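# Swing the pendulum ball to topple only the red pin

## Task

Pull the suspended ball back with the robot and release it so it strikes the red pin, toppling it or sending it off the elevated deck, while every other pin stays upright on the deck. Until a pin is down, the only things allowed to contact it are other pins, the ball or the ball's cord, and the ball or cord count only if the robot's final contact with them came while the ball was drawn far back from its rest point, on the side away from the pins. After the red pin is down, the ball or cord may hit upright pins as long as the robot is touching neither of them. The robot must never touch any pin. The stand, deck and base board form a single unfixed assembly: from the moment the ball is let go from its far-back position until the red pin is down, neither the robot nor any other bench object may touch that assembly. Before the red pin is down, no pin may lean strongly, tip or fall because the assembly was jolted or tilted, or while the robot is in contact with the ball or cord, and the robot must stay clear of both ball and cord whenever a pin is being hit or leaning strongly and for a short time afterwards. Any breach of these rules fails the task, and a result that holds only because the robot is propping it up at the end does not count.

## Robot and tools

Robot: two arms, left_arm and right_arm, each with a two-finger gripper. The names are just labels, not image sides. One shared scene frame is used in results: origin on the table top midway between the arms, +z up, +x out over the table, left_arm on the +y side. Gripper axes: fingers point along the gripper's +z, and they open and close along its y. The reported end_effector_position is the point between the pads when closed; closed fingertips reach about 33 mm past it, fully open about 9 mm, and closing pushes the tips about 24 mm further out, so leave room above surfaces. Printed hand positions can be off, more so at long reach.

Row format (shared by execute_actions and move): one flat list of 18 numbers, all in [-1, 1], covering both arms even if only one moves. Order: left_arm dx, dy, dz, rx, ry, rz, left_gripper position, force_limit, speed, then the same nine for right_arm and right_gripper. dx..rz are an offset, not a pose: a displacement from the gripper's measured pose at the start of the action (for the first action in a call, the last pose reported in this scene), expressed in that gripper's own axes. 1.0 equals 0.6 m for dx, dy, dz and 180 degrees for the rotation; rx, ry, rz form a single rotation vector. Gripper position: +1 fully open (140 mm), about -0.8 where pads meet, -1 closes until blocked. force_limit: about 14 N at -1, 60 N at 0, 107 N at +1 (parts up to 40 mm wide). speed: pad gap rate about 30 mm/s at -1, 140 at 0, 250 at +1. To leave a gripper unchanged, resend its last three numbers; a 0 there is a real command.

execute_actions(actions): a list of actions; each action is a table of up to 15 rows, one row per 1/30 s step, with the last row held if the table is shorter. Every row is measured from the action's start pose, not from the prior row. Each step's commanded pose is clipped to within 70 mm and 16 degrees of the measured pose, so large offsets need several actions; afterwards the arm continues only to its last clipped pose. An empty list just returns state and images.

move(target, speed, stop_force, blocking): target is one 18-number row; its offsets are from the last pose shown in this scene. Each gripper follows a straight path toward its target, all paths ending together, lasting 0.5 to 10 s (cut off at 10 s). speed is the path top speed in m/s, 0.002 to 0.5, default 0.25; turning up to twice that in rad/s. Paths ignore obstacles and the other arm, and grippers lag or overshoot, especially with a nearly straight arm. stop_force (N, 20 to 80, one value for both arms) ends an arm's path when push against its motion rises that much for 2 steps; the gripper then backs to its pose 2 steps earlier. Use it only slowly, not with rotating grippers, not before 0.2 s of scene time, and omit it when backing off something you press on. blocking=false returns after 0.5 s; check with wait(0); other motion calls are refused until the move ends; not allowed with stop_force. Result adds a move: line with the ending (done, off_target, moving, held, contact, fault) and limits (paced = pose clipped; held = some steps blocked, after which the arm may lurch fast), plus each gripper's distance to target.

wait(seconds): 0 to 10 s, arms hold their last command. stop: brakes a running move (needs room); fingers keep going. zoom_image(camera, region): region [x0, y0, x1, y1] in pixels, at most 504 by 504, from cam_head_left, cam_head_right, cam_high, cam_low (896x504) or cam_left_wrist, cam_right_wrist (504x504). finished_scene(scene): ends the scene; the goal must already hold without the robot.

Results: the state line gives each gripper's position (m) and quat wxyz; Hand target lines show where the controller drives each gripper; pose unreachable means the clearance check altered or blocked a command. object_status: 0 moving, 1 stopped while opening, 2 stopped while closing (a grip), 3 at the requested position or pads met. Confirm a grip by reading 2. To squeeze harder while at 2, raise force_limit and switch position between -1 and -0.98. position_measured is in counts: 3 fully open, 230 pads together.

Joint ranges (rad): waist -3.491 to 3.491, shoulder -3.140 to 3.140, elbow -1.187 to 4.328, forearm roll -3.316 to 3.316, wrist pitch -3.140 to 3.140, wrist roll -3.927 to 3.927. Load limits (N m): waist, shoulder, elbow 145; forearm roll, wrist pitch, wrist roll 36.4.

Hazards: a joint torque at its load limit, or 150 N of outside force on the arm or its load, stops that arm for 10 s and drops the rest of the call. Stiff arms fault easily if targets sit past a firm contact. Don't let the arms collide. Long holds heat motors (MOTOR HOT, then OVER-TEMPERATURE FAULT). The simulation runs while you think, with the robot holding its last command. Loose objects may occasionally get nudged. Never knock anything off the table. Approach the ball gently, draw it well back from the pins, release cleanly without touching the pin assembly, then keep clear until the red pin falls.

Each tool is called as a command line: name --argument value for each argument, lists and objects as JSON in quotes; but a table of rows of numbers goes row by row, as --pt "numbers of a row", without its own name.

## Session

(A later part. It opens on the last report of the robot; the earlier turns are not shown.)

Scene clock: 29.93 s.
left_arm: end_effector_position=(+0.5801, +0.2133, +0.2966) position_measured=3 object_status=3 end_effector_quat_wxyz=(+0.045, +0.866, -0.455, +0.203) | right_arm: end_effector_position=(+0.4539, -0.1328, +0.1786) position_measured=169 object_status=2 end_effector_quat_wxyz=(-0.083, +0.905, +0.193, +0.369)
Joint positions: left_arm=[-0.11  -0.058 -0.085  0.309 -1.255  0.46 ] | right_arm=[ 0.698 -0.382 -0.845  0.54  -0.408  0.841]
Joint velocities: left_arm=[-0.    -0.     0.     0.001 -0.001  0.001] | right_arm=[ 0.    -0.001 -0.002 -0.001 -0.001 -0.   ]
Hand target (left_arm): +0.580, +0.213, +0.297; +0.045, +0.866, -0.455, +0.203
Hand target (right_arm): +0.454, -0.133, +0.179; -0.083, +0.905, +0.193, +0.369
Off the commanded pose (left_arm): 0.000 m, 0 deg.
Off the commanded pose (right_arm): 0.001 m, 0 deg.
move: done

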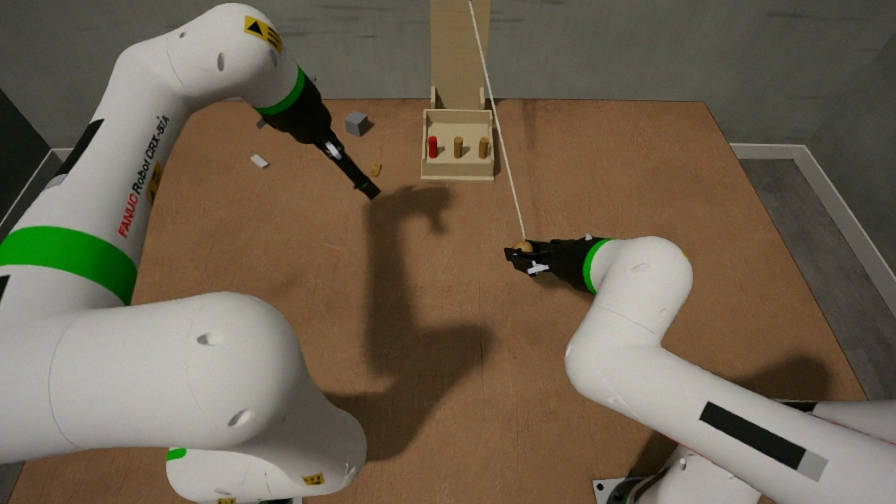

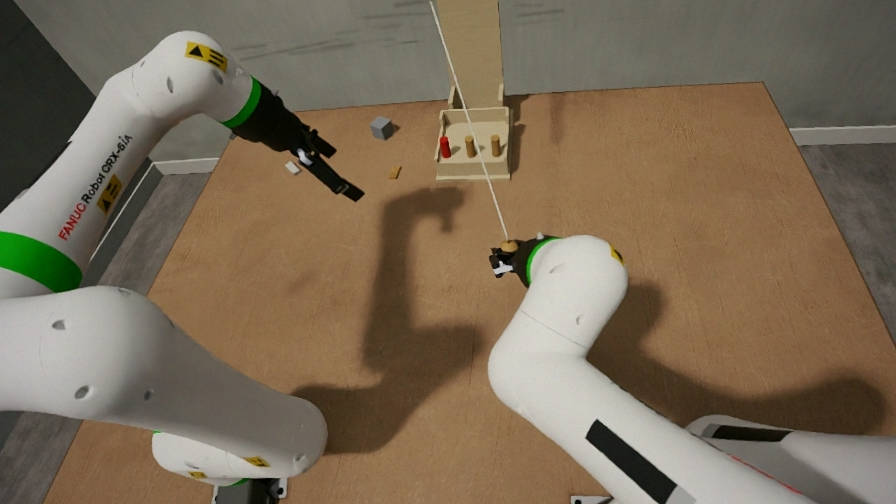

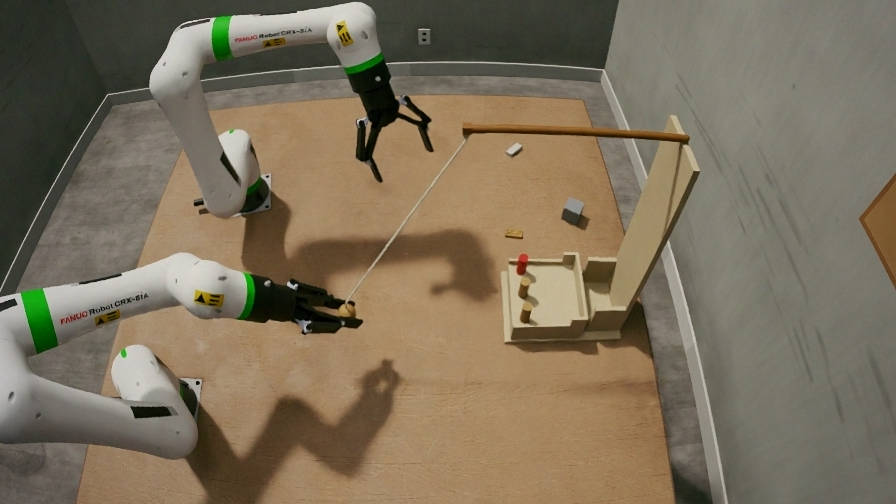

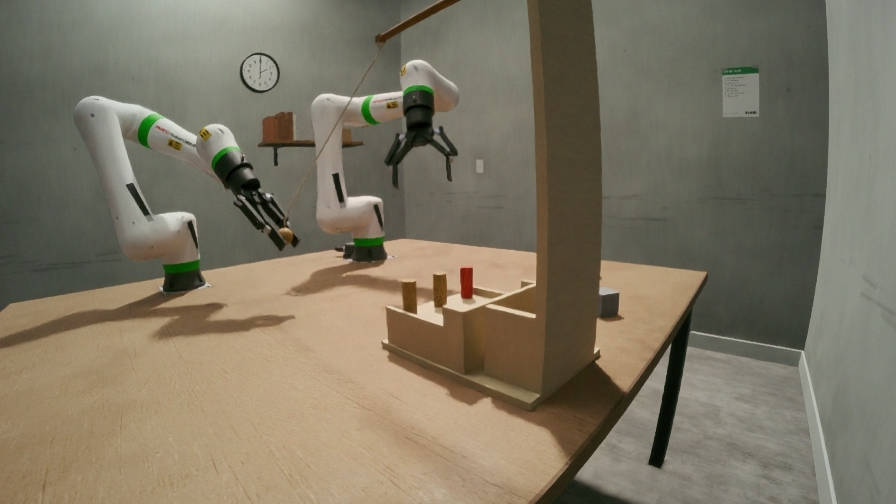

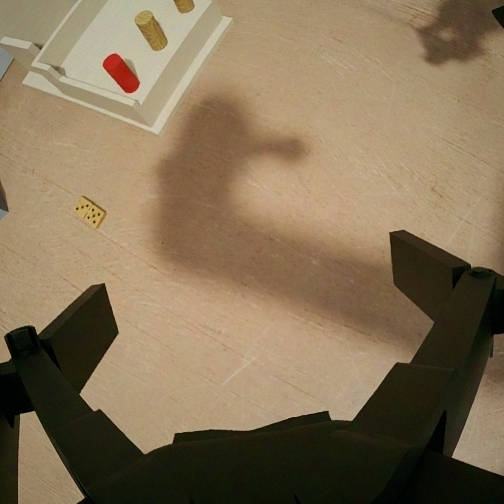

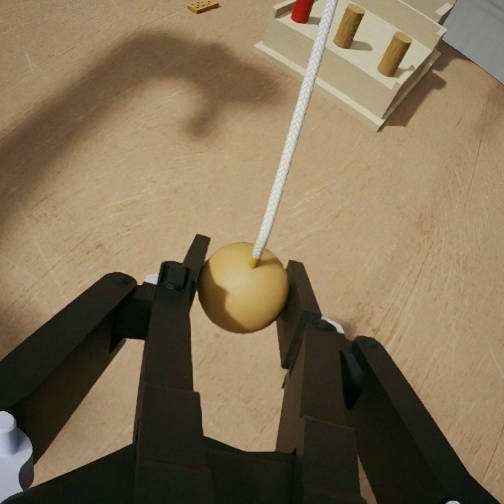

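Release, then retreat.

execute_actions --actions '[[[0,0,0,0,0,0,1,0,0,0,0,0,0,0,0,1,-0.6,1]],[[0,0,0,0,0,0,1,0,0,-0.05,0,-0.1,0,0,0,1,-0.6,1]],[[0,0,0,0,0,0,1,0,0,0,0,0,0,0,0,1,-0.6,1]]]'

wait --seconds 8

Scene clock: 35.27 s.
left_arm: end_effector_position=(+0.5801, +0.2133, +0.2966) position_measured=3 object_status=3 end_effector_quat_wxyz=(+0.045, +0.866, -0.455, +0.203) | right_arm: end_effector_position=(+0.3970, -0.1591, +0.1999) position_measured=3 object_status=3 end_effector_quat_wxyz=(-0.084, +0.906, +0.193, +0.368)
Joint positions: left_arm=[-0.11  -0.058 -0.085  0.309 -1.255  0.46 ] | right_arm=[ 0.803 -0.622 -0.913  0.499 -0.606  0.842]
Joint velocities: left_arm=[-0.    -0.     0.     0.001  0.    -0.001] | right_arm=[-0.001  0.001 -0.001 -0.001  0.     0.   ]
Hand target (left_arm): +0.580, +0.213, +0.297; +0.045, +0.866, -0.455, +0.203
Hand target (right_arm): +0.397, -0.159, +0.200; -0.084, +0.906, +0.193, +0.368
Off the commanded pose (left_arm): 0.000 m, 0 deg.
Off the commanded pose (right_arm): 0.000 m, 0 deg.

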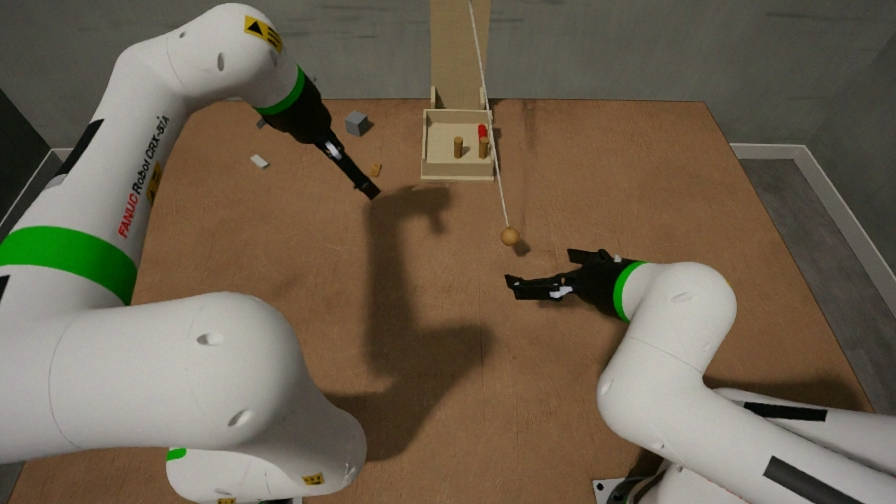

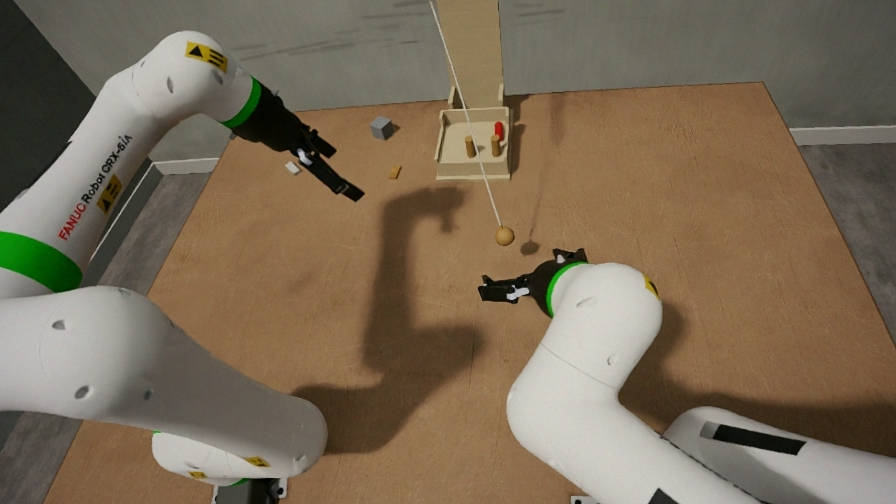

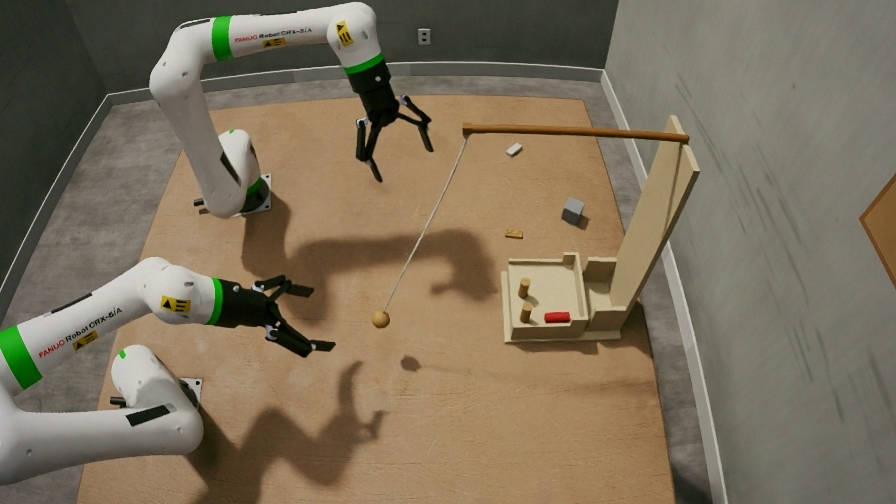

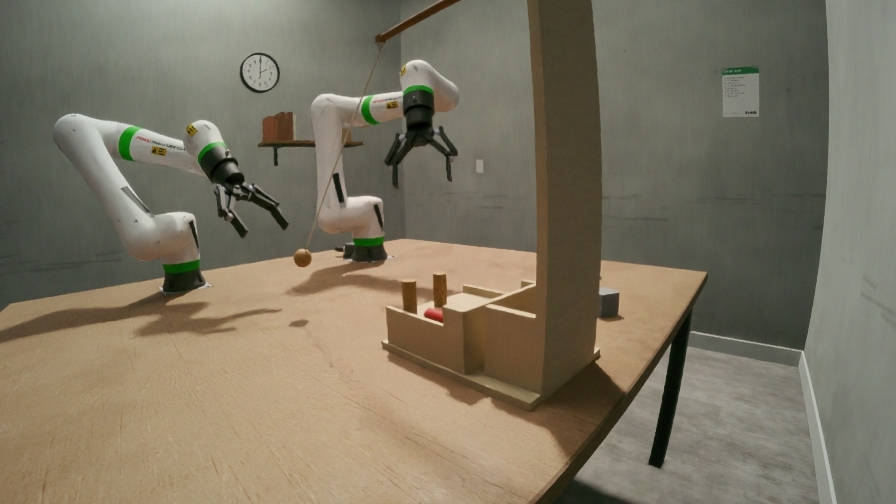

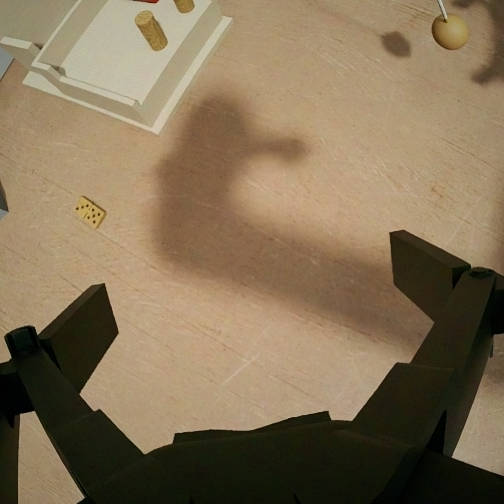

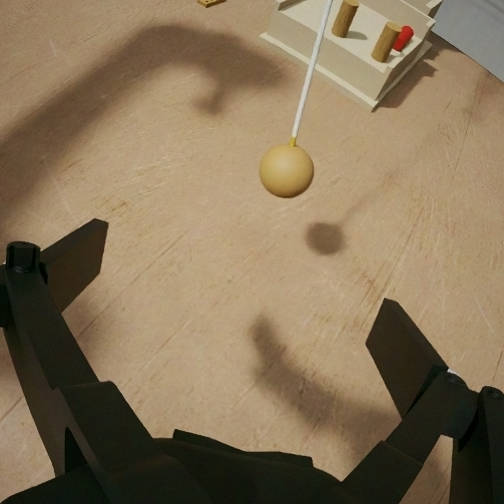

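Scene clock: 43.27 s.
left_arm: end_effector_position=(+0.5801, +0.2133, +0.2966) position_measured=3 object_status=3 end_effector_quat_wxyz=(+0.045, +0.866, -0.455, +0.203) | right_arm: end_effector_position=(+0.3970, -0.1591, +0.1999) position_measured=3 object_status=3 end_effector_quat_wxyz=(-0.084, +0.906, +0.193, +0.368)
Joint positions: left_arm=[-0.11  -0.058 -0.085  0.309 -1.255  0.46 ] | right_arm=[ 0.803 -0.622 -0.913  0.499 -0.606  0.842]
Joint velocities: left_arm=[-0.    -0.     0.002 -0.    -0.001 -0.   ] | right_arm=[ 0.    -0.     0.     0.001  0.    -0.002]
Hand target (left_arm): +0.580, +0.213, +0.297; +0.045, +0.866, -0.455, +0.203
Hand target (right_arm): +0.397, -0.159, +0.200; -0.084, +0.906, +0.193, +0.368
Off the commanded pose (left_arm): 0.000 m, 0 deg.
Off the commanded pose (right_arm): 0.000 m, 0 deg.
wait: 8.00 s; at rest by 0.17 s

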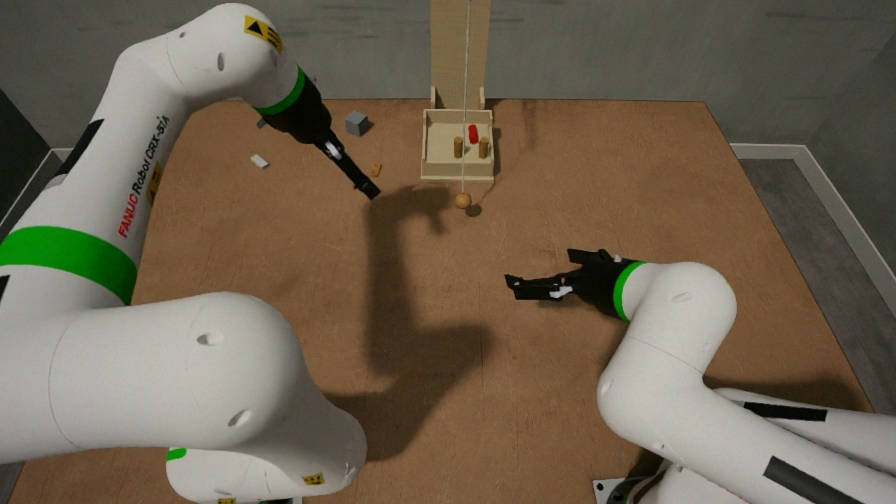

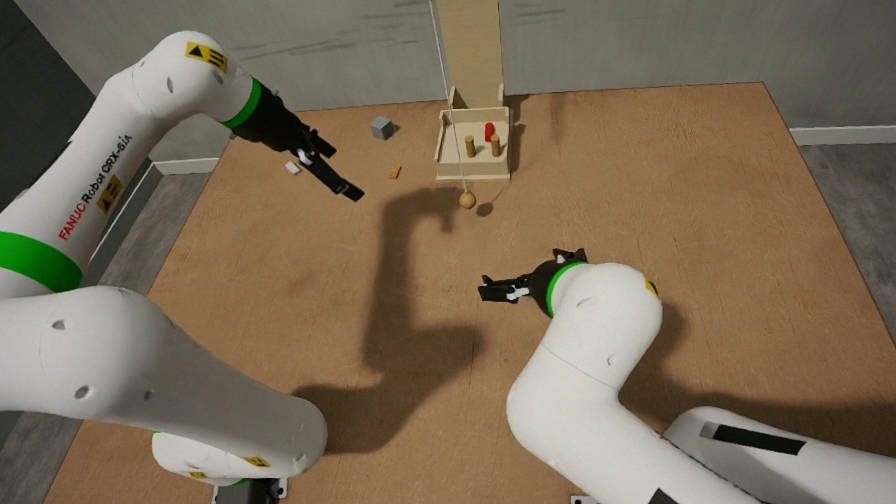

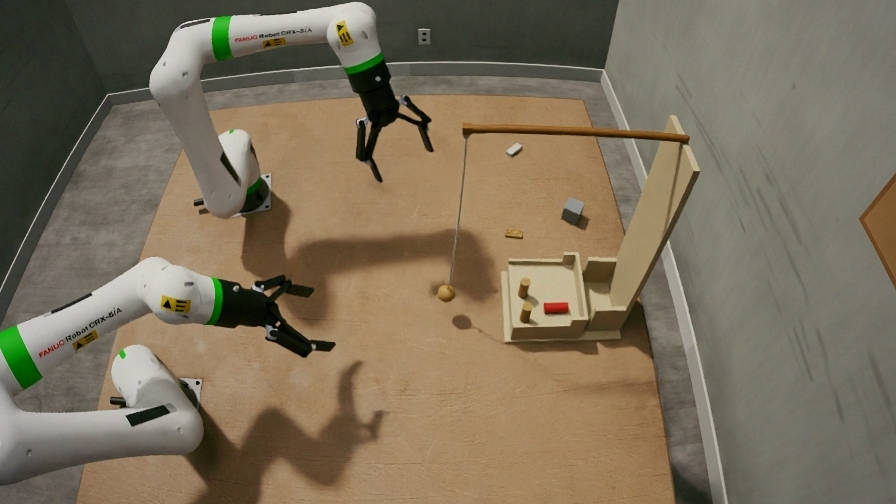

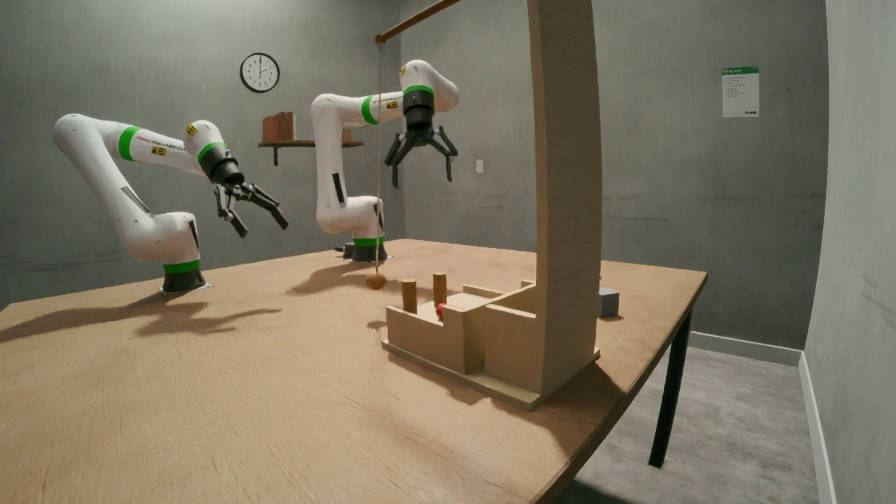

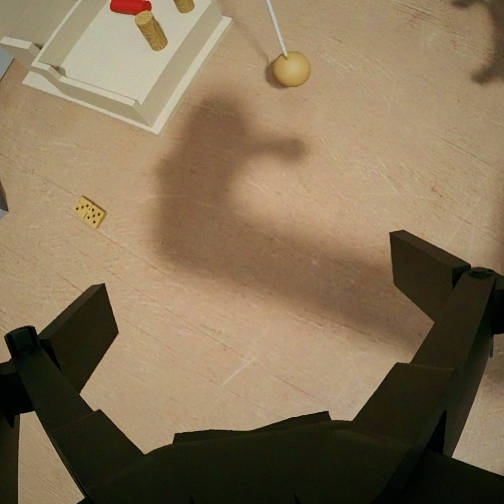

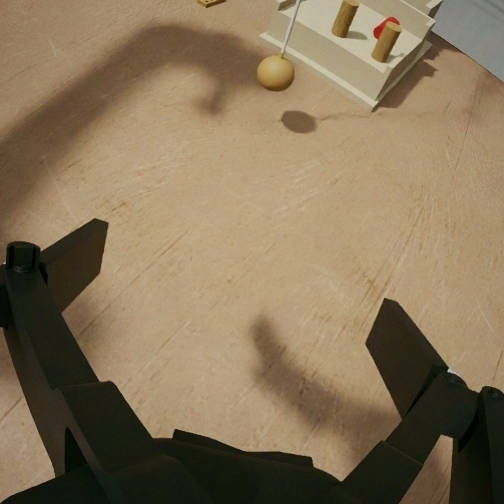

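finished_scene --scene 1

The scene is finished: the task was done.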